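# Stock glove dispenser with two boxes from cart

## Task

A wall-mounted glove dispenser has three slots, for small, medium and large gloves in order from left to right. Take the two glove boxes off the cart and place each into its matching slot. The cart and the pedal bin may be moved out of the way. When finished, release the boxes and back the robot away. The task fails if the robot falls over or is left leaning.

## Robot and tools

Robot: a Hello Robot Stretch 3 with one arm. It has a two-wheel base (0.33 m long, 0.34 m wide), a mast with a lift, and a telescoping arm that reaches out to the robot's right side. The gripper cannot move forward on its own; you drive the base to shift it forward or back. The base turns in place about the point between its drive wheels, 0.05 m behind its front edge, and cannot move sideways. With the arm pulled in and the wrist folded, a turn sweeps a 0.28 m radius; an unfolded, level wrist reaches outside that circle.

Frames: the base frame has its origin on the floor between the drive wheels, x forward, y left, z up. hand_pose is reported in it, located where the closed fingertips meet; with all wrist joints at zero, the hand's x axis points up, y back toward the mast, z toward the rear. The odometry frame is the base frame as it was when the scene began. base_odometry comes from wheel turns only, so slipping shows up as travel; heading runs -3.142 to 3.142, left positive.

execute_actions: argument actions is a list holding one action (or none, which just reports state and images). An action may contain base, joints, or both, plus optional contact_limits; its motions start at once and may finish at different times. base takes one command: {"translate_m": d}, a relative drive in metres from the base's current spot (forward positive, -1 to 1), or {"rotate_rad": d}, a relative turn in radians (left/counter-clockwise positive, -3.2 to 3.2). joints is a dictionary of absolute targets by name: lift_m 0 to 1.1 (arm height on mast), arm_m 0 to 0.52 (extension), wrist_yaw_rad -1.345 to 4.42 (0 along the arm, positive toward the front, 3.0 folded over the base), wrist_pitch_rad -1.57 to 0.451 (0 level, negative tips fingers down), wrist_roll_rad -2.911 to 2.911 (0 fingers side by side), gripper_m -0.089 to 0.179 (larger is wider; actual fingertip gap is smaller than the value, by about 0.007 nearly shut and 0.025 wide open, and zero below 0.007), head_pan_rad -3.953 to 1.73 (0 forward, positive left, -1.57 looks along the arm), head_tilt_rad -1.53 to 0.419 (negative looks down). Joints omitted from an action may keep driving toward an older target. contact_limits: {"arm_m": effort%} (1 to 100) makes the arm stop when its motor effort hits that value; lower is gentler but too low halts immediately; values above the maximum are clipped. cameras picks head_camera, nav_camera, wrist_camera or all; omitted or null means all, [] means none. Any unknown key or out-of-range number rejects the whole call with no motion. Each action lasts at most 15 s.

wait: seconds 0 to 10; nothing new is commanded, returns state and images. zoom_image: camera plus region [x0, y0, x1, y1] in pixels from the image's top-left, at most 504 by 504, on that camera's latest full image. finished_scene: scene number; ends the scene irreversibly and reports success, so the boxes must already be placed and stable.

Results: base_status and joint_status tell how each motion of the last accepted action ended: done (for the base, wheels turned the full amount even if slipping), off_target (resting short of target and maybe still pushing), contact_stop, time_out, torque_fault. After the last three the old target is dropped. on_its_own covers things not commanded in the call; its "held at" is the held target, not the actual position. If a call reports a stop, later motion calls in that same reply are skipped. motor_effort is percent of maximum, positive toward higher joint values, with the peak in brackets; it carries fixed bias and noise. Positive wheel effort pushes forward. lidar_m: 12 ranges in metres, 30-degree sectors starting straight ahead and going counter-clockwise (4th left, 7th behind, 10th right), at 0.17 m height, "-" for nothing; it misses clear objects, items below that plane and thin legs, and the robot's own parts can block sectors 5, 6, 9, 10. wrist_depth_mm and head_depth_mm: 7x7 grids of median depth in mm (head grid is sideways). base_tilt in degrees, forward and right positive, with a fixed offset up to about 4 degrees. turned_by_wheels and turned_by_imu give turning since the last result.

Speed: the base is fast only when stowed (lift_m under 0.30, arm_m under 0.03, wrist_yaw_rad over 2.54); otherwise it is slow.

Gripping: command gripper_m below the box's width; lower squeezes harder, but too hard triggers a stall guard that eases off. To release, command at least 0.02 above the contact value. Readings and done do not prove a grasp; check images.

Cautions: the arm and lift stop and go slack on firm contact; a slack lift can sag under load. Base, wrist and head have no contact stop and keep pushing. Wrist servos overloaded for seconds shut off for 10 s. Fold or unfold the wrist only with lift_m 0.32 to 0.95, wrist_pitch_rad -0.4, roll near 0; when yaw is below -0.4, pitch down to -0.5 or lower. Pushing with the gripper above about 0.45 m, repeated pushes, driving while holding something fixed, or snagging furniture (especially reversing) can tip the robot; if base_tilt shows a lean, undo in small steps, free the gripper and lower lift to about 0.2. Avoid drops, slams and hard pushes. Loose objects may be nudged occasionally. The robot keeps its last command while you compose replies.

Each tool is called in YAML: its name, and indented under it one key for each argument.

## Session

execute_actions:
  actions: []

Scene clock: 0.00 s.
base_odometry: x=+0.000 y=+0.000 heading=+0.000 (m, m, rad; odometry frame)
turned_by_wheels: +0.000 (rad since the last result)
turned_by_imu: +0.000 (rad since the last result)
base_tilt: forward=+0.3 right=+1.7 (deg)
lidar_m: 1.65 1.61 1.43 2.47 2.56 2.68 1.58 1.55 1.65 1.82 1.77 2.13
head_depth_mm: 1843 2042 1987 1974 1973 1958 1947 / 1844 1923 1893 1871 1861 1841 1837 / 1797 1827 1788 1780 1771 1754 1734 / 1735 1739 1728 1713 1706 1689 1669 / 1658 1661 1642 1630 1615 1605 1593 / 1590 1579 1557 1556 1552 1534 1522 / 1519 1509 1498 1491 1477 1468 1462
base_status: not commanded
joint_positions: lift_m=+0.431 arm_m=+0.001 wrist_yaw_rad=+3.055 wrist_pitch_rad=-0.319 wrist_roll_rad=+0.004 gripper_m=+0.037 head_pan_rad=-0.019 head_tilt_rad=-0.001
joint_status: not commanded
motor_effort: left_wheel=+1 right_wheel=-1 lift_m=+36 arm_m=-1 wrist_yaw_rad=+0 wrist_pitch_rad=+6 wrist_roll_rad=-1 gripper_m=+0 head_pan_rad=-1 head_tilt_rad=+2 (%)
hand_pose: x=-0.0008 y=+0.0894 z=+0.4666 quat_wxyz=(+0.143, +0.703, +0.082, +0.691) (m; base frame)
wrist_depth_mm: - - - - - - - / - - - - - - - / - - - - - - - / - - - - - - - / 975 958 - 948 958 938 937 / 788 797 - 783 804 769 770 / 663 662 - 662 636 652 649
pictures: head_camera (sideways: a quarter turn clockwise sets it upright), nav_camera (sideways: a quarter turn counterclockwise sets it upright), wrist_camera
Images, in order (width x height): head_camera 896x504, nav_camera 672x504, wrist_camera 644x364.

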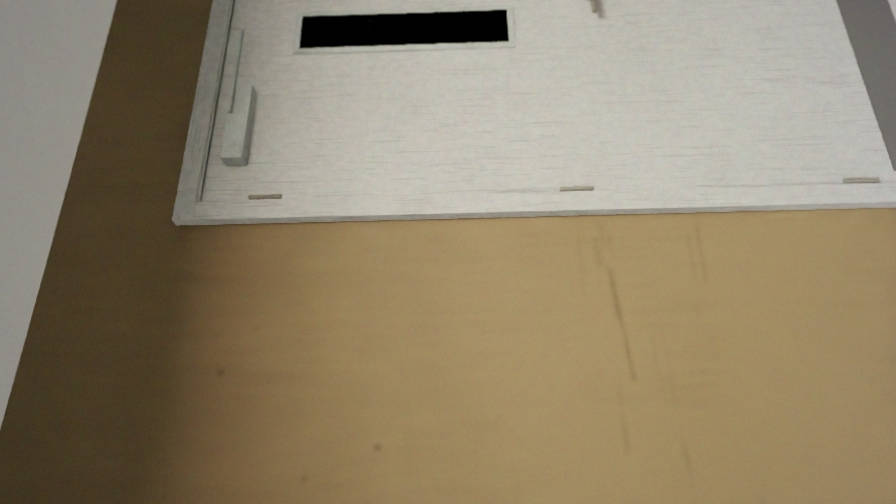

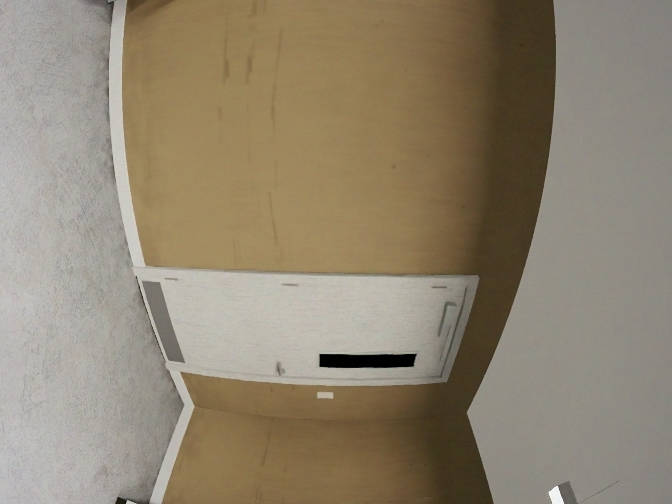

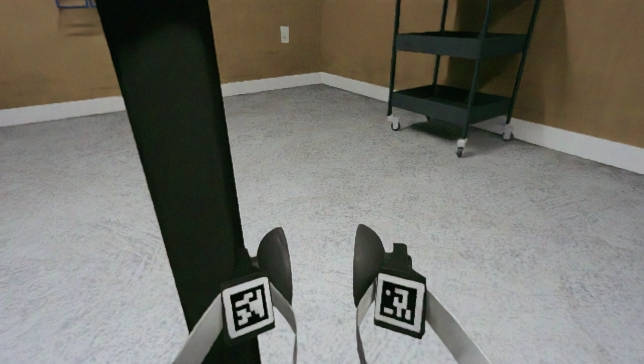

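execute_actions:
  actions:
    - {"joints":{"head_pan_rad":1.45,"head_tilt_rad":-0.35,"lift_m":0.27}}
  cameras: ["head_camera","nav_camera"]

Scene clock: 6.13 s.
base_odometry: x=+0.000 y=+0.000 heading=+0.000 (m, m, rad; odometry frame)
turned_by_wheels: +0.000 (rad since the last result)
turned_by_imu: +0.001 (rad since the last result)
base_tilt: forward=+0.3 right=+1.6 (deg)
lidar_m: 1.65 1.62 1.43 2.47 2.56 2.69 1.58 1.55 1.64 1.82 1.77 2.13
head_depth_mm: 1775 1848 1944 1615 1874 1755 1484 / 1984 2093 2167 2232 2318 1844 1497 / 2218 2349 2500 2611 2575 1881 1507 / 2504 2634 2764 2940 2594 1900 1507 / 2408 2512 2669 2799 2615 1908 1514 / 2271 2401 2521 2628 2642 1917 1516 / 2174 2254 2374 2490 2518 1930 1529
base_status: not commanded
joint_positions: lift_m=+0.270 arm_m=+0.001 wrist_yaw_rad=+3.055 wrist_pitch_rad=-0.320 wrist_roll_rad=+0.004 gripper_m=+0.037 head_pan_rad=+1.443 head_tilt_rad=-0.345
joint_status: all done
motor_effort: left_wheel=+1(1) right_wheel=+0(0) lift_m=+32(30) arm_m=-1(1) wrist_yaw_rad=+0(0) wrist_pitch_rad=+7(7) wrist_roll_rad=-1(1) gripper_m=+0(0) head_pan_rad=+3(39) head_tilt_rad=-2(29) (%)
hand_pose: x=-0.0008 y=+0.0893 z=+0.3055 quat_wxyz=(+0.143, +0.703, +0.082, +0.691) (m; base frame)
wrist_depth_mm: - - - - - - - / - - - - - - - / - - - - - - - / 907 917 895 893 881 879 886 / 693 698 726 689 684 691 675 / 571 567 - 561 574 556 554 / 482 482 - 499 457 470 466
pictures: head_camera (sideways: a quarter turn clockwise sets it upright), nav_camera (sideways: a quarter turn counterclockwise sets it upright)
Images, in order (width x height): head_camera 896x504, nav_camera 672x504.

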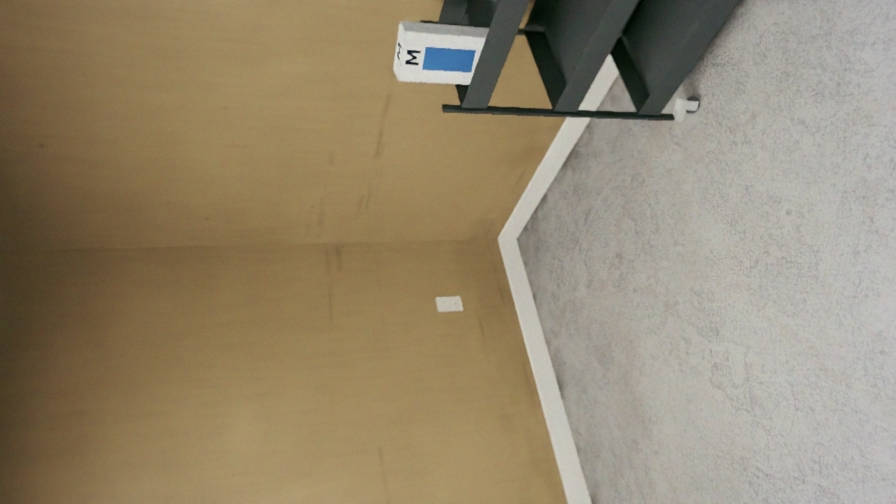

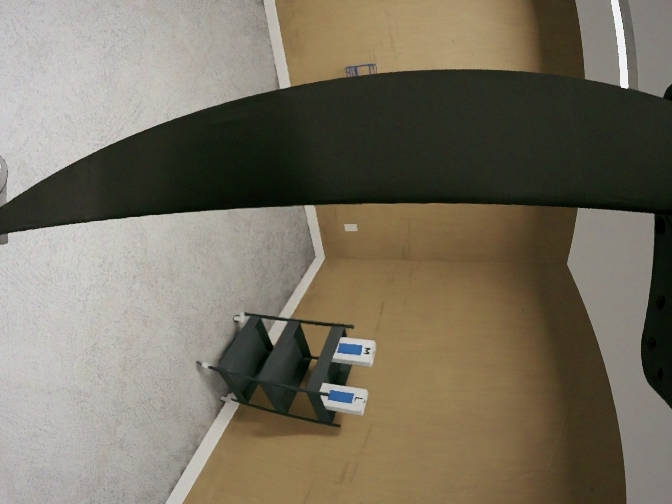

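execute_actions:
  actions:
    - {"base":{"rotate_rad":1.98},"joints":{"head_pan_rad":-0.15,"head_tilt_rad":-0.35}}
  cameras: ["head_camera","nav_camera"]

execute_actions:
  actions:
    - {"joints":{"head_pan_rad":-0.75,"head_tilt_rad":-0.5}}
  cameras: ["head_camera"]

Scene clock: 16.77 s.
base_odometry: x=+0.000 y=+0.000 heading=+1.980 (m, m, rad; odometry frame)
turned_by_wheels: +1.980 (rad since the last result)
turned_by_imu: +1.962 (rad since the last result)
base_tilt: forward=+0.3 right=+1.6 (deg)
lidar_m: 2.53 2.60 1.64 1.55 1.59 1.91 1.78 1.82 1.70 1.61 1.43 1.63
head_depth_mm: 2289 2430 2579 2740 2547 1873 1492 / 2258 2353 2503 2679 2565 1886 1492 / 2225 2353 2486 2633 2576 1888 1494 / 2189 2295 2442 2592 2571 1891 1501 / 2156 2268 2391 2539 2596 1907 1507 / 2124 2226 2356 2484 2570 1923 1513 / 2092 2201 2322 2425 2527 1922 1516
base_status: done
joint_positions: lift_m=+0.270 arm_m=+0.001 wrist_yaw_rad=+3.055 wrist_pitch_rad=-0.320 wrist_roll_rad=+0.004 gripper_m=+0.037 head_pan_rad=-0.143 head_tilt_rad=-0.346
joint_status: all done
motor_effort: left_wheel=-2(9) right_wheel=+2(8) lift_m=+32(32) arm_m=-1(1) wrist_yaw_rad=+0(0) wrist_pitch_rad=+7(7) wrist_roll_rad=-1(0) gripper_m=+0(0) head_pan_rad=-4(40) head_tilt_rad=-1(0) (%)
hand_pose: x=-0.0008 y=+0.0893 z=+0.3055 quat_wxyz=(+0.143, +0.703, +0.082, +0.691) (m; base frame)
wrist_depth_mm: - - - - - - - / - - - - - - - / - - - - - - - / 915 913 894 901 885 885 883 / 698 699 723 689 683 692 675 / 575 567 - 564 581 554 556 / 482 480 - 499 459 473 470
pictures: head_camera (sideways: a quarter turn clockwise sets it upright), nav_camera (sideways: a quarter turn counterclockwise sets it upright)
Images, in order (width x height): head_camera 896x504, nav_camera 672x504.

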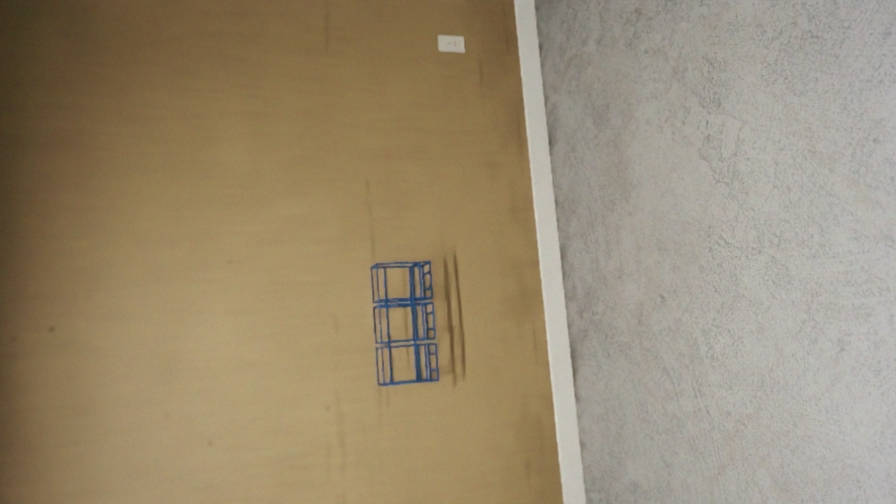

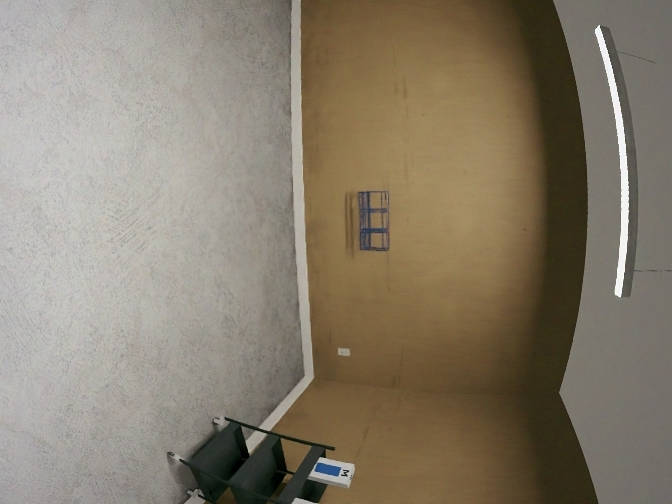

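Scene clock: 17.70 s.
base_odometry: x=+0.000 y=+0.000 heading=+1.980 (m, m, rad; odometry frame)
turned_by_wheels: +0.000 (rad since the last result)
turned_by_imu: +0.000 (rad since the last result)
base_tilt: forward=+0.3 right=+1.7 (deg)
lidar_m: 2.53 2.60 1.63 1.55 1.59 1.91 1.78 1.82 1.70 1.62 1.43 1.62
head_depth_mm: 1510 1597 1681 1811 1896 1597 1324 / 1627 1739 1768 1673 1883 1615 1329 / 1773 1900 1676 1870 1909 1620 1331 / 1944 2116 2287 2452 1994 1627 1342 / 2144 2339 2588 2739 2079 1633 1335 / 2405 2590 2807 2875 2081 1634 1348 / 2342 2448 2606 2698 2101 1643 1353
base_status: not commanded
joint_positions: lift_m=+0.270 arm_m=+0.001 wrist_yaw_rad=+3.055 wrist_pitch_rad=-0.320 wrist_roll_rad=+0.004 gripper_m=+0.037 head_pan_rad=-0.743 head_tilt_rad=-0.493
joint_status: all done
motor_effort: left_wheel=-2(2) right_wheel=+1(2) lift_m=+33(32) arm_m=-1(1) wrist_yaw_rad=+1(1) wrist_pitch_rad=+7(7) wrist_roll_rad=-1(1) gripper_m=-1(0) head_pan_rad=-4(38) head_tilt_rad=-4(20) (%)
hand_pose: x=-0.0008 y=+0.0893 z=+0.3055 quat_wxyz=(+0.143, +0.703, +0.082, +0.691) (m; base frame)
wrist_depth_mm: - - - - - - - / - - - - - - - / - - - - - - - / 910 915 904 891 882 878 872 / 703 698 720 695 686 686 682 / 572 565 - 559 578 555 554 / 480 484 - 497 456 472 470
pictures: head_camera (sideways: a quarter turn clockwise sets it upright)
Images, in order (width x height): head_camera 896x504.

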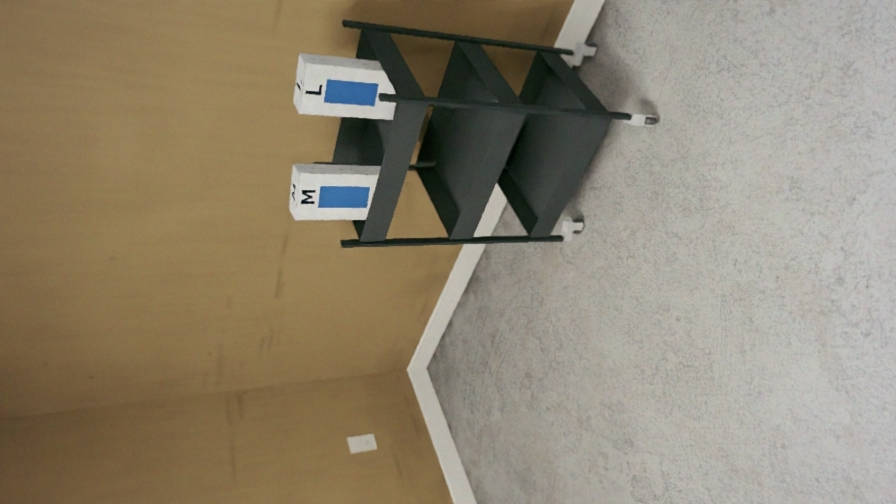

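execute_actions:
  actions:
    - {"base":{"rotate_rad":-0.63}}
  cameras: []

execute_actions:
  actions:
    - {"base":{"translate_m":1.0}}
  cameras: []

execute_actions:
  actions:
    - {"base":{"rotate_rad":0.63},"joints":{"head_pan_rad":-1.4,"head_tilt_rad":-0.6,"lift_m":0.75,"wrist_pitch_rad":-0.4}}
  cameras: ["head_camera","nav_camera"]

Scene clock: 33.30 s.
base_odometry: x=+0.000 y=+0.000 heading=+1.350 (m, m, rad; odometry frame)
turned_by_wheels: -0.630 (rad since the last result)
turned_by_imu: -0.624 (rad since the last result)
base_tilt: forward=+0.3 right=+1.7 (deg)
lidar_m: 1.49 2.53 2.55 2.37 1.55 1.56 1.92 1.78 1.79 1.77 1.62 1.44
head_depth_mm: 1304 1397 1507 1652 1812 1606 1322 / 1319 1425 1542 1681 1828 1610 1324 / 1346 1442 1567 1716 1864 1611 1330 / 1360 1471 1608 1748 1901 1622 1339 / 1387 1505 1639 1793 1932 1639 1338 / 1405 1518 1671 1835 1947 1639 1347 / 1432 1558 1680 1780 1811 1641 1355
base_status: done
joint_positions: lift_m=+0.270 arm_m=+0.001 wrist_yaw_rad=+3.055 wrist_pitch_rad=-0.320 wrist_roll_rad=+0.004 gripper_m=+0.037 head_pan_rad=-0.743 head_tilt_rad=-0.494
joint_status: not commanded
motor_effort: left_wheel=+3(11) right_wheel=-3(7) lift_m=+32(32) arm_m=-1(1) wrist_yaw_rad=+0(0) wrist_pitch_rad=+7(7) wrist_roll_rad=-1(0) gripper_m=+0(0) head_pan_rad=-4(3) head_tilt_rad=-3(4) (%)
hand_pose: x=-0.0008 y=+0.0893 z=+0.3055 quat_wxyz=(+0.143, +0.703, +0.082, +0.691) (m; base frame)
wrist_depth_mm: - - - - - - - / - - - - - - - / - - - - - - - / 915 923 896 892 877 869 870 / 704 686 728 692 686 677 679 / 577 563 - 557 580 553 552 / 482 479 - 495 457 469 464
pictures: none
No camera images: the call's "cameras" was empty. Leave "cameras" out to get every camera's image.

Scene clock: 38.33 s.
base_odometry: x=+0.219 y=+0.976 heading=+1.350 (m, m, rad; odometry frame)
turned_by_wheels: +0.000 (rad since the last result)
turned_by_imu: +0.005 (rad since the last result)
base_tilt: forward=+0.3 right=+1.6 (deg)
lidar_m: 0.70 1.75 1.77 2.18 2.19 2.20 2.72 2.57 1.67 1.08 0.57 0.58
head_depth_mm: 781 840 911 994 1095 1213 1293 / 795 855 930 1014 1115 1246 1319 / 807 873 945 1015 871 783 929 / 821 886 964 1022 865 851 954 / 838 903 984 1081 1022 856 981 / 848 921 1003 1093 773 817 986 / 865 937 1028 1122 757 846 965
base_status: done
joint_positions: lift_m=+0.270 arm_m=+0.001 wrist_yaw_rad=+3.055 wrist_pitch_rad=-0.320 wrist_roll_rad=+0.004 gripper_m=+0.037 head_pan_rad=-0.743 head_tilt_rad=-0.494
joint_status: not commanded
motor_effort: left_wheel=+3(11) right_wheel=-2(6) lift_m=+33(33) arm_m=-1(1) wrist_yaw_rad=+0(0) wrist_pitch_rad=+7(7) wrist_roll_rad=-1(1) gripper_m=+1(0) head_pan_rad=-4(4) head_tilt_rad=-3(2) (%)
hand_pose: x=-0.0008 y=+0.0893 z=+0.3054 quat_wxyz=(+0.143, +0.703, +0.082, +0.691) (m; base frame)
wrist_depth_mm: - - - - - - - / - - - - - - - / - - - - - - - / 906 900 895 901 884 889 894 / 706 689 736 688 689 680 677 / 573 569 - 558 573 553 557 / 483 479 - 491 460 476 475
pictures: none
No camera images: the call's "cameras" was empty. Leave "cameras" out to get every camera's image.

Scene clock: 43.53 s.
base_odometry: x=+0.219 y=+0.976 heading=+1.980 (m, m, rad; odometry frame)
turned_by_wheels: +0.630 (rad since the last result)
turned_by_imu: +0.626 (rad since the last result)
base_tilt: forward=+0.4 right=+1.7 (deg)
lidar_m: 1.75 1.80 2.38 2.19 2.23 2.69 2.57 1.47 1.04 0.56 0.59 1.35
head_depth_mm: 787 858 948 1057 1191 1362 1240 / 800 874 960 1076 1222 1376 1246 / 808 886 980 1029 899 1009 1173 / 822 897 999 832 881 1008 1129 / 831 917 1014 1081 905 1013 1134 / 847 930 1038 1061 806 1048 1159 / 859 947 1054 755 804 1055 1242
base_status: done
joint_positions: lift_m=+0.750 arm_m=+0.001 wrist_yaw_rad=+3.055 wrist_pitch_rad=-0.412 wrist_roll_rad=+0.004 gripper_m=+0.037 head_pan_rad=-1.393 head_tilt_rad=-0.593
joint_status: all done
motor_effort: left_wheel=-2(10) right_wheel=+2(7) lift_m=+40(39) arm_m=-1(1) wrist_yaw_rad=+0(0) wrist_pitch_rad=+6(6) wrist_roll_rad=+0(1) gripper_m=-1(0) head_pan_rad=-4(37) head_tilt_rad=-5(17) (%)
hand_pose: x=-0.0017 y=+0.0788 z=+0.7640 quat_wxyz=(+0.175, +0.699, +0.114, +0.684) (m; base frame)
wrist_depth_mm: - - - - - - - / - - - - - - - / - - - - - - - / - - - - - - - / - - - - - - - / - - - - - - - / 928 944 - 945 901 933 944
pictures: head_camera (sideways: a quarter turn clockwise sets it upright), nav_camera (sideways: a quarter turn counterclockwise sets it upright)
Images, in order (width x height): head_camera 896x504, nav_camera 672x504.

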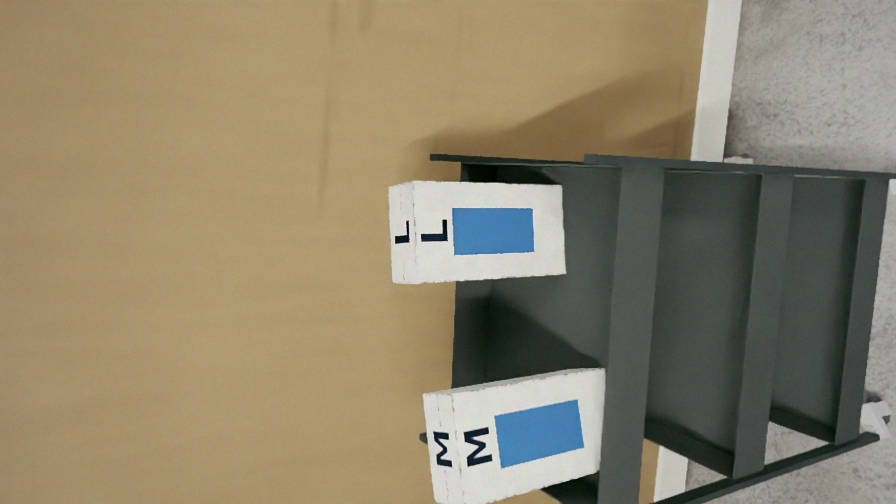

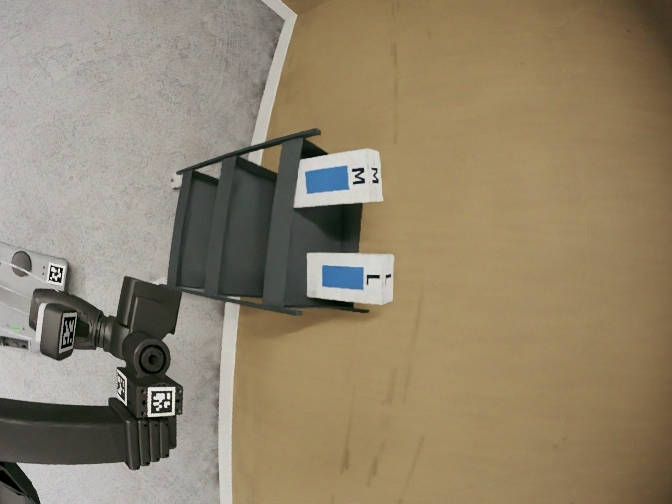

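execute_actions:
  actions:
    - {"base":{"translate_m":0.17},"joints":{"head_pan_rad":0.35,"head_tilt_rad":-0.4,"lift_m":0.8,"wrist_yaw_rad":0,"gripper_m":0.179}}
  cameras: ["head_camera","wrist_camera"]

zoom_image:
  camera: "head_camera"
  region: [300,100,600,400]

Scene clock: 54.50 s.
base_odometry: x=+0.151 y=+1.132 heading=+1.980 (m, m, rad; odometry frame)
turned_by_wheels: +0.000 (rad since the last result)
turned_by_imu: +0.002 (rad since the last result)
base_tilt: forward=+0.3 right=+1.6 (deg)
lidar_m: 1.58 1.62 2.15 2.21 2.24 2.87 2.74 1.46 1.03 0.56 0.58 1.34
head_depth_mm: 1273 1349 1441 1534 1654 1715 1409 / 1308 1394 1487 1588 1712 1754 1417 / 1351 1440 1543 1646 1787 1759 1417 / 1394 1489 1595 1695 1869 1758 1423 / 1440 1547 1655 1783 1956 1771 1428 / 1489 1596 1715 1860 2022 1777 1431 / 1545 1647 1790 1949 2105 1789 1440
base_status: done
joint_positions: lift_m=+0.800 arm_m=+0.001 wrist_yaw_rad=+0.003 wrist_pitch_rad=-0.412 wrist_roll_rad=+0.004 gripper_m=+0.179 head_pan_rad=+0.343 head_tilt_rad=-0.408
joint_status: all done
motor_effort: left_wheel=-3(4) right_wheel=+2(5) lift_m=+39(40) arm_m=-1(1) wrist_yaw_rad=-2(3) wrist_pitch_rad=+7(6) wrist_roll_rad=-1(1) gripper_m=+0(84) head_pan_rad=+3(38) head_tilt_rad=+5(24) (%)
hand_pose: x=-0.0208 y=-0.3706 z=+0.8138 quat_wxyz=(+0.691, +0.146, -0.693, -0.144) (m; base frame)
wrist_depth_mm: 310 336 656 437 664 690 701 / 330 351 688 470 727 747 757 / 708 374 645 519 771 826 828 / 414 396 504 501 485 890 899 / 370 382 396 715 953 971 - / 937 658 673 668 - - - / - 531 576 548 954 - -
pictures: head_camera (sideways: a quarter turn clockwise sets it upright), wrist_camera
Images, in order (width x height): head_camera 896x504, wrist_camera 644x364.

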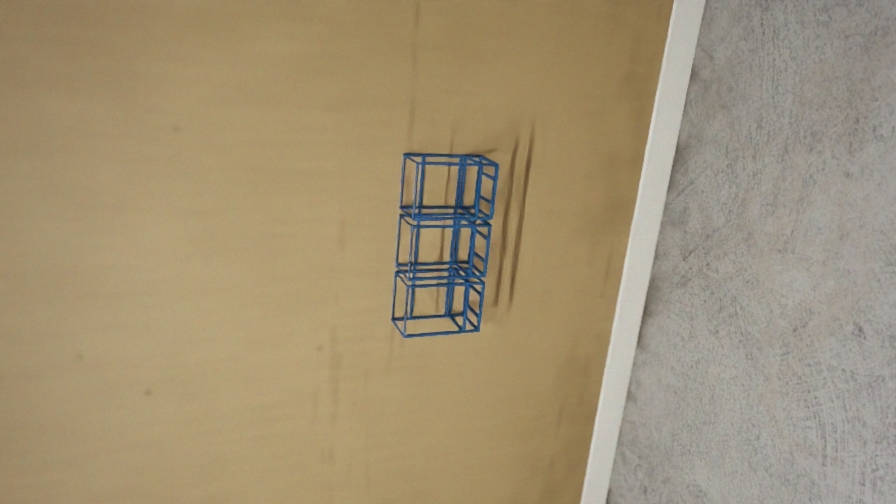

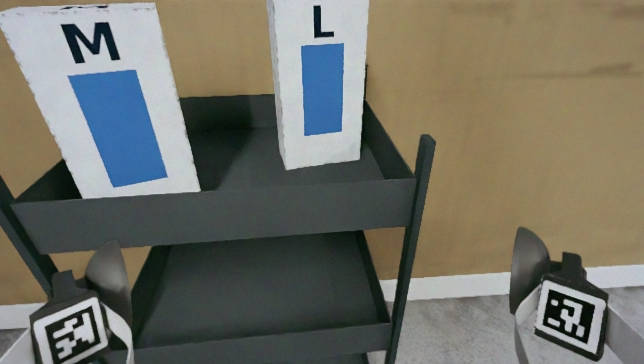

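Region (300, 100, 600, 400) of head_camera's 896x504 image, scaled by 1.680, with more detail than that image has.

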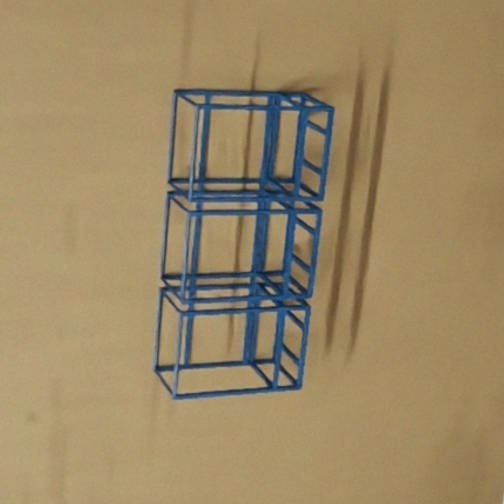

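execute_actions:
  actions:
    - {"base":{"translate_m":0.21},"joints":{"head_pan_rad":-1.6,"head_tilt_rad":-0.7,"lift_m":0.85,"arm_m":0.1}}
  cameras: ["head_camera","wrist_camera"]

Scene clock: 67.77 s.
base_odometry: x=+0.068 y=+1.324 heading=+1.980 (m, m, rad; odometry frame)
turned_by_wheels: +0.000 (rad since the last result)
turned_by_imu: +0.002 (rad since the last result)
base_tilt: forward=+0.4 right=+1.6 (deg)
lidar_m: 1.37 1.40 1.87 2.40 2.27 2.99 2.95 1.44 0.58 0.54 1.00 1.32
head_depth_mm: 818 908 817 882 - - 1145 / 812 905 987 903 - - 1147 / 808 900 1015 745 - - 1146 / 804 894 1012 700 766 1012 1146 / 801 891 1004 1104 1296 1365 1196 / 799 888 1002 1143 1346 1403 1203 / 796 883 993 1139 1332 1409 1202
base_status: done
joint_positions: lift_m=+0.850 arm_m=+0.100 wrist_yaw_rad=+0.002 wrist_pitch_rad=-0.413 wrist_roll_rad=+0.004 gripper_m=+0.179 head_pan_rad=-1.593 head_tilt_rad=-0.692
joint_status: all done
motor_effort: left_wheel=-3(5) right_wheel=+2(5) lift_m=+39(45) arm_m=+6(6) wrist_yaw_rad=-1(2) wrist_pitch_rad=+7(7) wrist_roll_rad=+0(1) gripper_m=+0(0) head_pan_rad=-4(41) head_tilt_rad=-4(28) (%)
hand_pose: x=-0.0210 y=-0.4696 z=+0.8638 quat_wxyz=(+0.691, +0.146, -0.693, -0.145) (m; base frame)
wrist_depth_mm: 538 543 555 567 575 575 600 / 579 586 588 293 599 378 650 / 629 631 279 271 454 421 703 / 682 698 674 297 468 469 778 / 754 754 436 328 473 480 441 / 810 850 347 351 401 332 345 / - 961 317 335 596 592 -
pictures: head_camera (sideways: a quarter turn clockwise sets it upright), wrist_camera
Images, in order (width x height): head_camera 896x504, wrist_camera 644x364.

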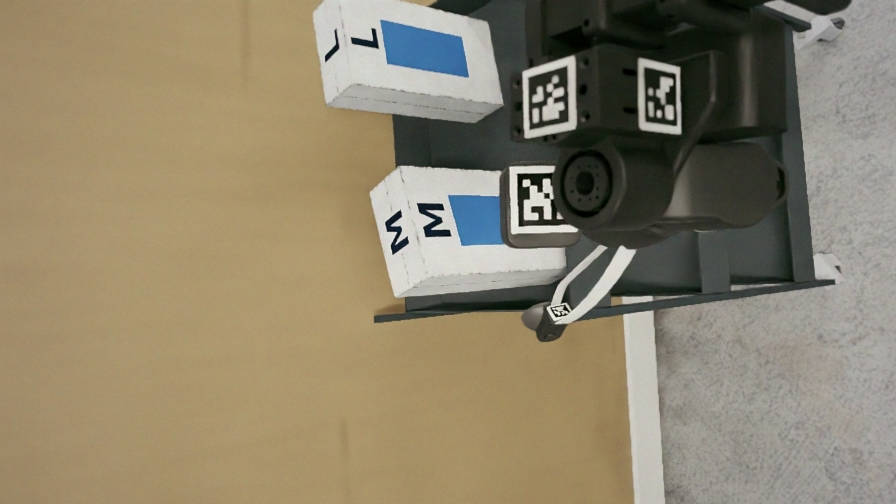

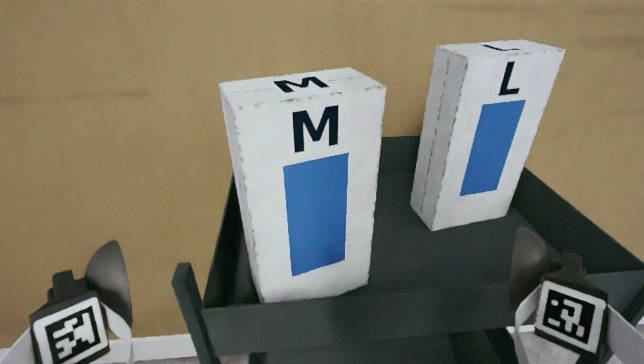

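execute_actions:
  actions:
    - {"base":{"translate_m":-0.068},"joints":{"lift_m":0.93,"arm_m":0.16,"wrist_yaw_rad":0.35}}
  cameras: []

execute_actions:
  actions:
    - {"joints":{"arm_m":0.31,"head_pan_rad":-1.45,"head_tilt_rad":-0.6}}
  cameras: ["head_camera","wrist_camera"]

Scene clock: 83.07 s.
base_odometry: x=+0.095 y=+1.262 heading=+1.980 (m, m, rad; odometry frame)
turned_by_wheels: +0.000 (rad since the last result)
turned_by_imu: +0.000 (rad since the last result)
base_tilt: forward=+0.3 right=+1.6 (deg)
lidar_m: 1.44 1.48 1.95 2.24 2.25 3.00 2.88 1.45 0.59 0.55 0.56 1.32
head_depth_mm: 821 911 997 - 848 1284 1164 / 815 906 982 - 1053 1030 1141 / 813 905 1000 - 1065 1032 1145 / 808 900 993 - 787 1016 1149 / 804 896 1008 696 784 992 1154 / 799 890 1004 1126 1317 1401 1204 / 798 886 997 1139 1331 1410 1207
base_status: done
joint_positions: lift_m=+0.930 arm_m=+0.160 wrist_yaw_rad=+0.347 wrist_pitch_rad=-0.413 wrist_roll_rad=+0.004 gripper_m=+0.179 head_pan_rad=-1.593 head_tilt_rad=-0.692
joint_status: all done
motor_effort: left_wheel=-3(8) right_wheel=+1(4) lift_m=+39(39) arm_m=+5(8) wrist_yaw_rad=+2(4) wrist_pitch_rad=+7(7) wrist_roll_rad=-1(1) gripper_m=+1(0) head_pan_rad=-4(3) head_tilt_rad=-5(4) (%)
hand_pose: x=+0.0550 y=-0.5163 z=+0.9438 quat_wxyz=(+0.706, +0.262, -0.658, -0.024) (m; base frame)
wrist_depth_mm: 680 619 576 537 500 472 446 / 747 674 623 581 540 503 479 / 833 751 683 634 577 541 501 / 951 840 757 299 613 585 311 / - 953 854 264 263 544 330 / - - 967 291 302 466 362 / - - - 331 354 418 -
pictures: none
No camera images: the call's "cameras" was empty. Leave "cameras" out to get every camera's image.

Scene clock: 85.43 s.
base_odometry: x=+0.095 y=+1.262 heading=+1.980 (m, m, rad; odometry frame)
turned_by_wheels: +0.000 (rad since the last result)
turned_by_imu: +0.000 (rad since the last result)
base_tilt: forward=+0.3 right=+1.6 (deg)
lidar_m: 1.44 1.48 1.96 2.24 2.25 2.99 2.88 1.45 0.59 0.55 0.56 1.33
head_depth_mm: 781 856 - 801 846 962 1053 / 789 868 929 - 878 966 1064 / 796 876 948 708 755 969 1038 / 801 881 979 719 744 977 1094 / 808 890 992 1114 1247 1412 1247 / 818 901 1002 1126 1294 1440 1258 / 822 904 1011 1138 1319 1448 1260
base_status: not commanded
joint_positions: lift_m=+0.930 arm_m=+0.310 wrist_yaw_rad=+0.348 wrist_pitch_rad=-0.413 wrist_roll_rad=+0.004 gripper_m=+0.179 head_pan_rad=-1.457 head_tilt_rad=-0.606
joint_status: all done
motor_effort: left_wheel=-3(2) right_wheel=+2(2) lift_m=+39(39) arm_m=+5(6) wrist_yaw_rad=+1(2) wrist_pitch_rad=+7(6) wrist_roll_rad=-1(0) gripper_m=+1(0) head_pan_rad=+3(15) head_tilt_rad=+3(17) (%)
hand_pose: x=+0.0552 y=-0.6662 z=+0.9438 quat_wxyz=(+0.706, +0.263, -0.658, -0.024) (m; base frame)
wrist_depth_mm: 498 461 426 400 370 348 332 / 552 505 462 430 401 375 352 / 625 556 514 466 431 401 378 / 701 626 562 516 468 435 404 / 807 709 634 555 513 473 426 / 966 787 717 469 453 439 212 / - 960 175 173 184 427 -
pictures: head_camera (sideways: a quarter turn clockwise sets it upright), wrist_camera
Images, in order (width x height): head_camera 896x504, wrist_camera 644x364.

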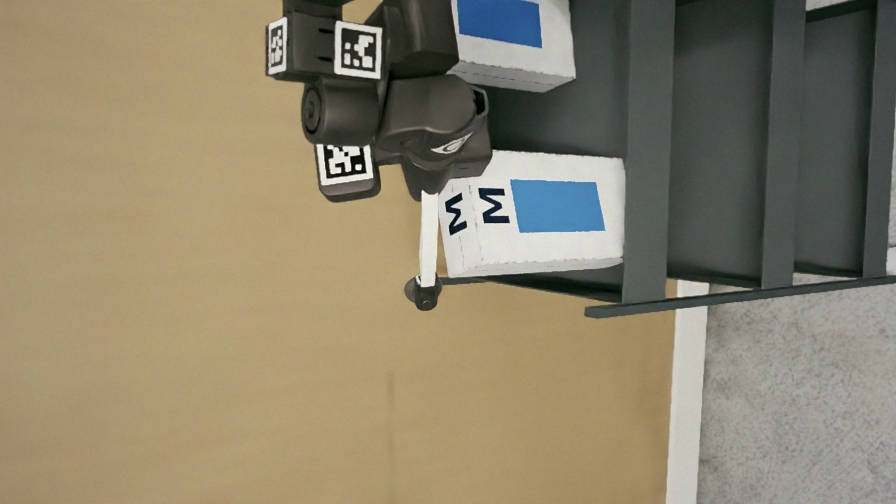

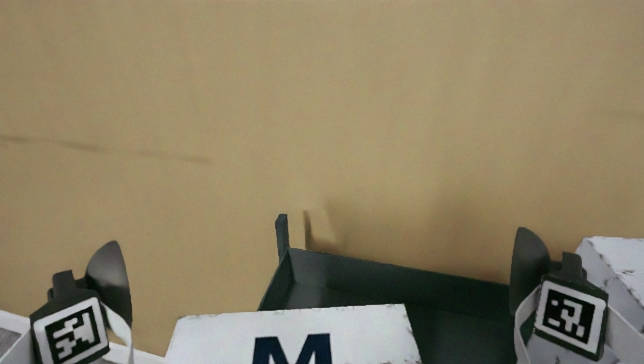

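execute_actions:
  actions:
    - {"base":{"translate_m":0.006},"joints":{"arm_m":0.293,"wrist_yaw_rad":0.39,"lift_m":0.895}}
  cameras: ["head_camera","wrist_camera"]

Scene clock: 91.83 s.
base_odometry: x=+0.092 y=+1.268 heading=+1.980 (m, m, rad; odometry frame)
turned_by_wheels: +0.000 (rad since the last result)
turned_by_imu: +0.001 (rad since the last result)
base_tilt: forward=+0.3 right=+1.6 (deg)
lidar_m: 1.44 1.47 1.95 2.25 2.25 2.99 2.88 1.45 0.59 0.55 0.55 1.33
head_depth_mm: 783 856 933 - 847 962 1067 / 789 865 947 - 865 967 1067 / 796 874 965 876 751 969 1044 / 803 882 982 1047 748 974 1053 / 809 889 988 1113 1251 1407 1252 / 818 899 1001 1126 1288 1438 1252 / 827 907 1015 1142 1317 1451 1259
base_status: done
joint_positions: lift_m=+0.895 arm_m=+0.293 wrist_yaw_rad=+0.387 wrist_pitch_rad=-0.413 wrist_roll_rad=+0.004 gripper_m=+0.179 head_pan_rad=-1.457 head_tilt_rad=-0.606
joint_status: all done
motor_effort: left_wheel=-2(3) right_wheel=+1(7) lift_m=+33(33) arm_m=-6(5) wrist_yaw_rad=+1(2) wrist_pitch_rad=+7(7) wrist_roll_rad=-1(1) gripper_m=+0(1) head_pan_rad=+3(3) head_tilt_rad=+3(3) (%)
hand_pose: x=+0.0635 y=-0.6468 z=+0.9090 quat_wxyz=(+0.706, +0.275, -0.652, -0.010) (m; base frame)
wrist_depth_mm: 550 502 455 417 387 361 339 / 606 543 494 452 414 386 361 / 678 606 540 491 450 413 385 / 786 680 602 537 489 446 411 / 894 766 664 472 508 486 441 / - 871 159 159 159 424 228 / - - 138 137 136 369 -
pictures: head_camera (sideways: a quarter turn clockwise sets it upright), wrist_camera
Images, in order (width x height): head_camera 896x504, wrist_camera 644x364.

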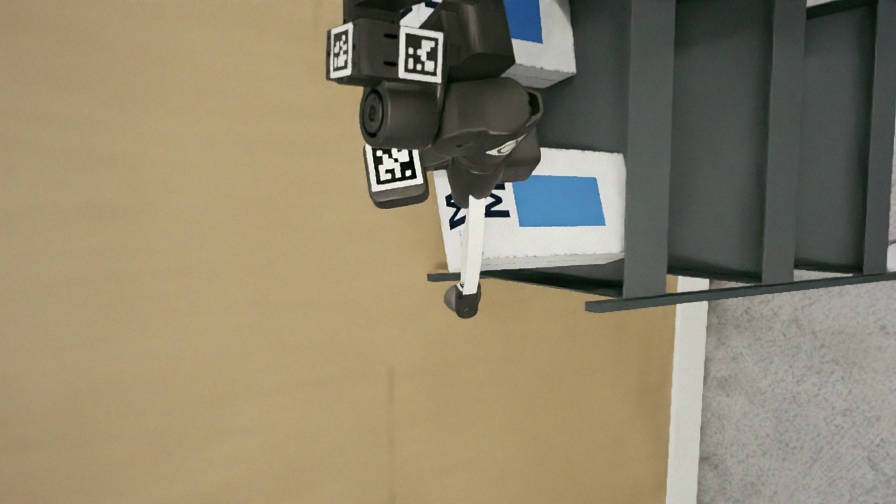

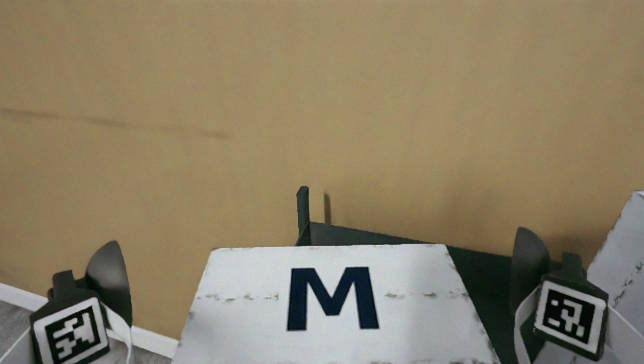

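execute_actions:
  actions:
    - {"base":{"translate_m":-0.004},"joints":{"lift_m":0.853}}
  cameras: ["wrist_camera"]

execute_actions:
  actions:
    - {"joints":{"gripper_m":0.09}}
  cameras: ["head_camera","wrist_camera"]

Scene clock: 100.50 s.
base_odometry: x=+0.094 y=+1.264 heading=+1.979 (m, m, rad; odometry frame)
turned_by_wheels: +0.000 (rad since the last result)
turned_by_imu: +0.001 (rad since the last result)
base_tilt: forward=+0.3 right=+1.7 (deg)
lidar_m: 1.44 1.48 1.96 2.24 2.25 2.99 2.88 1.45 0.59 0.55 0.56 1.33
head_depth_mm: 781 856 951 - 846 965 1065 / 788 863 960 - 827 965 1069 / 793 872 971 1033 760 972 1042 / 801 881 978 1003 749 973 1056 / 811 888 989 1111 1242 1410 1253 / 816 899 1000 1130 1290 1445 1255 / 822 906 1012 1140 1314 1452 1254
base_status: done
joint_positions: lift_m=+0.853 arm_m=+0.293 wrist_yaw_rad=+0.387 wrist_pitch_rad=-0.413 wrist_roll_rad=+0.004 gripper_m=+0.179 head_pan_rad=-1.457 head_tilt_rad=-0.606
joint_status: all done
motor_effort: left_wheel=-2(7) right_wheel=+2(3) lift_m=+33(28) arm_m=-6(6) wrist_yaw_rad=+2(2) wrist_pitch_rad=+7(7) wrist_roll_rad=+0(0) gripper_m=+0(0) head_pan_rad=+3(3) head_tilt_rad=+4(3) (%)
hand_pose: x=+0.0635 y=-0.6468 z=+0.8670 quat_wxyz=(+0.706, +0.275, -0.652, -0.010) (m; base frame)
wrist_depth_mm: 553 499 455 416 388 363 338 / 608 546 495 453 412 387 361 / 678 608 543 493 449 413 386 / 772 682 159 158 157 449 410 / 903 758 128 127 127 396 370 / - 108 109 110 110 110 223 / - 122 118 119 120 127 -
pictures: wrist_camera
Images, in order (width x height): wrist_camera 644x364.

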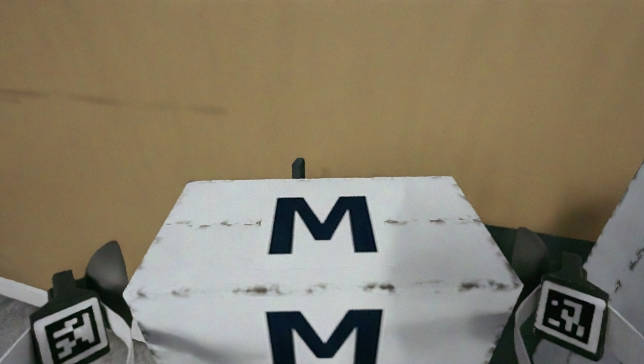

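Scene clock: 101.87 s.
base_odometry: x=+0.094 y=+1.264 heading=+1.979 (m, m, rad; odometry frame)
turned_by_wheels: +0.000 (rad since the last result)
turned_by_imu: +0.000 (rad since the last result)
base_tilt: forward=+0.3 right=+1.7 (deg)
lidar_m: 1.44 1.48 1.96 2.25 2.25 2.99 2.88 1.45 0.59 0.55 0.56 1.33
head_depth_mm: 783 858 947 - 847 959 1057 / 788 866 960 - 828 971 1072 / 796 873 968 1035 765 972 1038 / 805 882 979 993 750 973 1052 / 808 888 990 1114 1245 1409 1248 / 817 900 999 1131 1297 1448 1253 / 825 906 1013 1142 1309 1453 1264
base_status: not commanded
joint_positions: lift_m=+0.853 arm_m=+0.293 wrist_yaw_rad=+0.389 wrist_pitch_rad=-0.413 wrist_roll_rad=+0.004 gripper_m=+0.091 head_pan_rad=-1.457 head_tilt_rad=-0.606
joint_status: all done
motor_effort: left_wheel=-2(2) right_wheel=+1(2) lift_m=+33(33) arm_m=-6(6) wrist_yaw_rad=+0(1) wrist_pitch_rad=+7(7) wrist_roll_rad=+0(0) gripper_m=-19(92) head_pan_rad=+4(3) head_tilt_rad=+4(3) (%)
hand_pose: x=+0.0639 y=-0.6466 z=+0.8670 quat_wxyz=(+0.706, +0.276, -0.652, -0.009) (m; base frame)
wrist_depth_mm: 551 500 453 420 388 359 337 / 611 549 499 450 418 387 360 / 684 608 539 491 450 416 384 / 786 682 159 158 158 445 412 / 918 751 126 126 126 392 374 / - 122 118 116 115 116 247 / - - 133 131 129 329 231
pictures: head_camera (sideways: a quarter turn clockwise sets it upright), wrist_camera
Images, in order (width x height): head_camera 896x504, wrist_camera 644x364.

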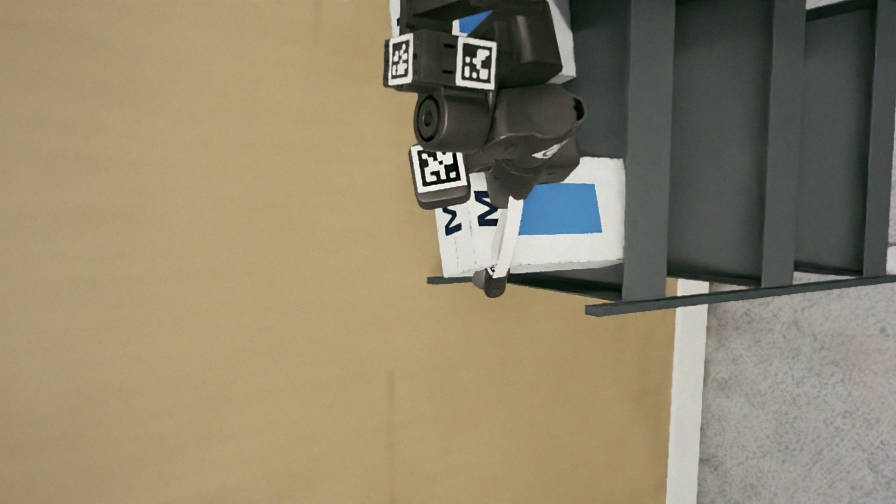

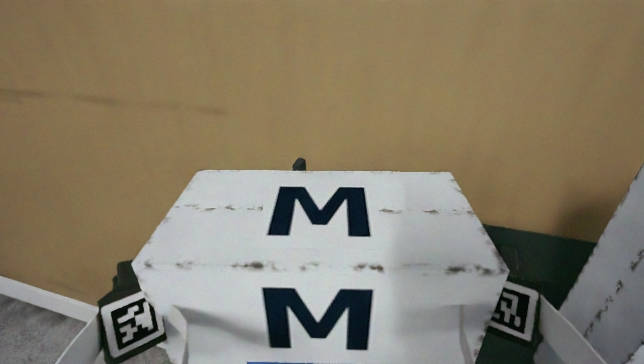

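execute_actions:
  actions:
    - {"joints":{"gripper_m":0.05}}
  cameras: ["wrist_camera"]

execute_actions:
  actions:
    - {"joints":{"lift_m":0.875}}
  cameras: ["head_camera","wrist_camera"]

Scene clock: 107.00 s.
base_odometry: x=+0.094 y=+1.264 heading=+1.979 (m, m, rad; odometry frame)
turned_by_wheels: +0.000 (rad since the last result)
turned_by_imu: +0.001 (rad since the last result)
base_tilt: forward=+0.3 right=+1.7 (deg)
lidar_m: 1.44 1.47 1.95 2.25 2.25 2.98 2.89 1.45 0.59 0.55 0.56 1.33
head_depth_mm: 782 858 948 - 846 969 1061 / 791 867 962 - 827 967 1068 / 796 874 970 1027 764 972 1039 / 803 882 975 992 750 975 1053 / 808 891 991 1112 1239 1403 1246 / 817 902 999 1127 1294 1444 1260 / 824 905 1013 1140 1317 1445 1260
base_status: not commanded
joint_positions: lift_m=+0.853 arm_m=+0.293 wrist_yaw_rad=+0.389 wrist_pitch_rad=-0.412 wrist_roll_rad=+0.004 gripper_m=+0.051 head_pan_rad=-1.457 head_tilt_rad=-0.606
joint_status: all done
motor_effort: left_wheel=-2(1) right_wheel=+1(1) lift_m=+32(32) arm_m=-6(5) wrist_yaw_rad=+1(1) wrist_pitch_rad=+7(7) wrist_roll_rad=-1(0) gripper_m=-34(100) head_pan_rad=+3(3) head_tilt_rad=+3(3) (%)
hand_pose: x=+0.0639 y=-0.6467 z=+0.8671 quat_wxyz=(+0.706, +0.276, -0.652, -0.009) (m; base frame)
wrist_depth_mm: 553 494 455 419 386 361 338 / 617 546 491 450 411 385 360 / 685 612 543 489 453 414 385 / 787 684 159 158 158 444 413 / 900 765 127 126 126 390 376 / - 122 118 117 116 118 247 / - - 133 132 131 326 232
pictures: wrist_camera
Images, in order (width x height): wrist_camera 644x364.

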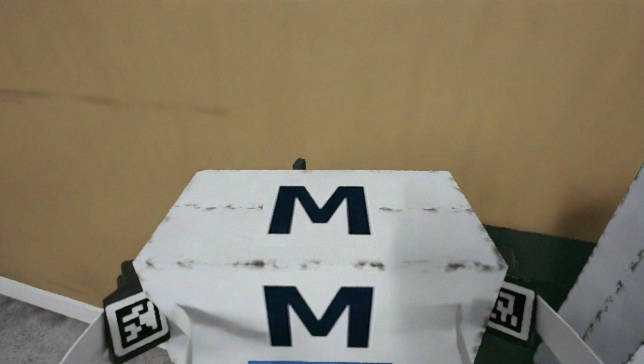

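Scene clock: 107.93 s.
base_odometry: x=+0.094 y=+1.264 heading=+1.979 (m, m, rad; odometry frame)
turned_by_wheels: +0.000 (rad since the last result)
turned_by_imu: +0.000 (rad since the last result)
base_tilt: forward=+0.3 right=+1.7 (deg)
lidar_m: 1.43 1.48 1.96 2.25 2.25 2.99 2.89 1.45 0.59 0.55 0.55 1.33
head_depth_mm: 783 855 938 - 849 964 1060 / 789 864 959 - 849 966 1069 / 796 875 966 691 744 968 1042 / 800 884 978 1012 738 972 1055 / 810 892 991 1110 1246 1409 1249 / 816 901 997 1123 1292 1444 1260 / 824 906 1014 1141 1315 1455 1257
base_status: not commanded
joint_positions: lift_m=+0.875 arm_m=+0.293 wrist_yaw_rad=+0.389 wrist_pitch_rad=-0.447 wrist_roll_rad=+0.004 gripper_m=+0.055 head_pan_rad=-1.457 head_tilt_rad=-0.606
joint_status: all done
motor_effort: left_wheel=-2(2) right_wheel=+1(1) lift_m=+43(45) arm_m=-5(5) wrist_yaw_rad=+1(1) wrist_pitch_rad=+26(28) wrist_roll_rad=+0(1) gripper_m=-32(34) head_pan_rad=+3(3) head_tilt_rad=+4(4) (%)
hand_pose: x=+0.0622 y=-0.6426 z=+0.8810 quat_wxyz=(+0.706, +0.287, -0.647, -0.021) (m; base frame)
wrist_depth_mm: 552 500 458 422 389 362 340 / 622 551 504 457 421 392 364 / 694 621 552 503 459 426 387 / 803 701 164 162 163 458 417 / 953 793 128 127 126 400 248 / - 123 120 119 118 119 245 / - - 133 131 131 324 230
pictures: head_camera (sideways: a quarter turn clockwise sets it upright), wrist_camera
Images, in order (width x height): head_camera 896x504, wrist_camera 644x364.

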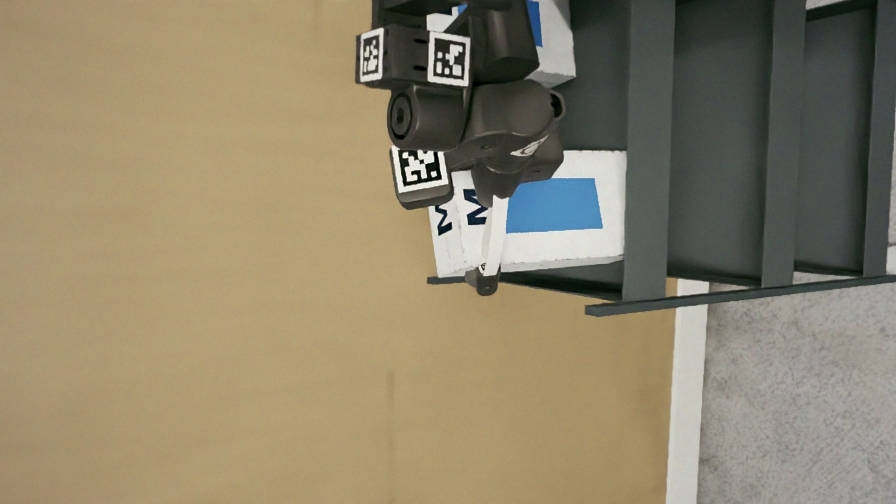

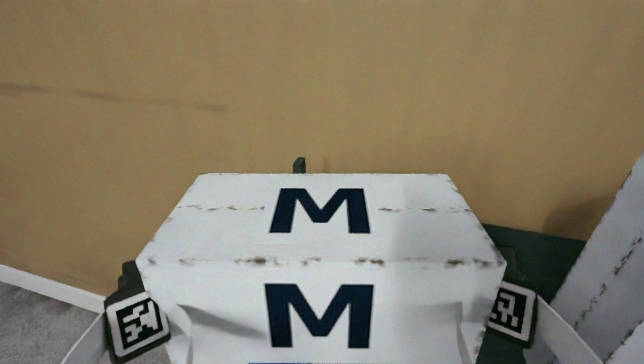

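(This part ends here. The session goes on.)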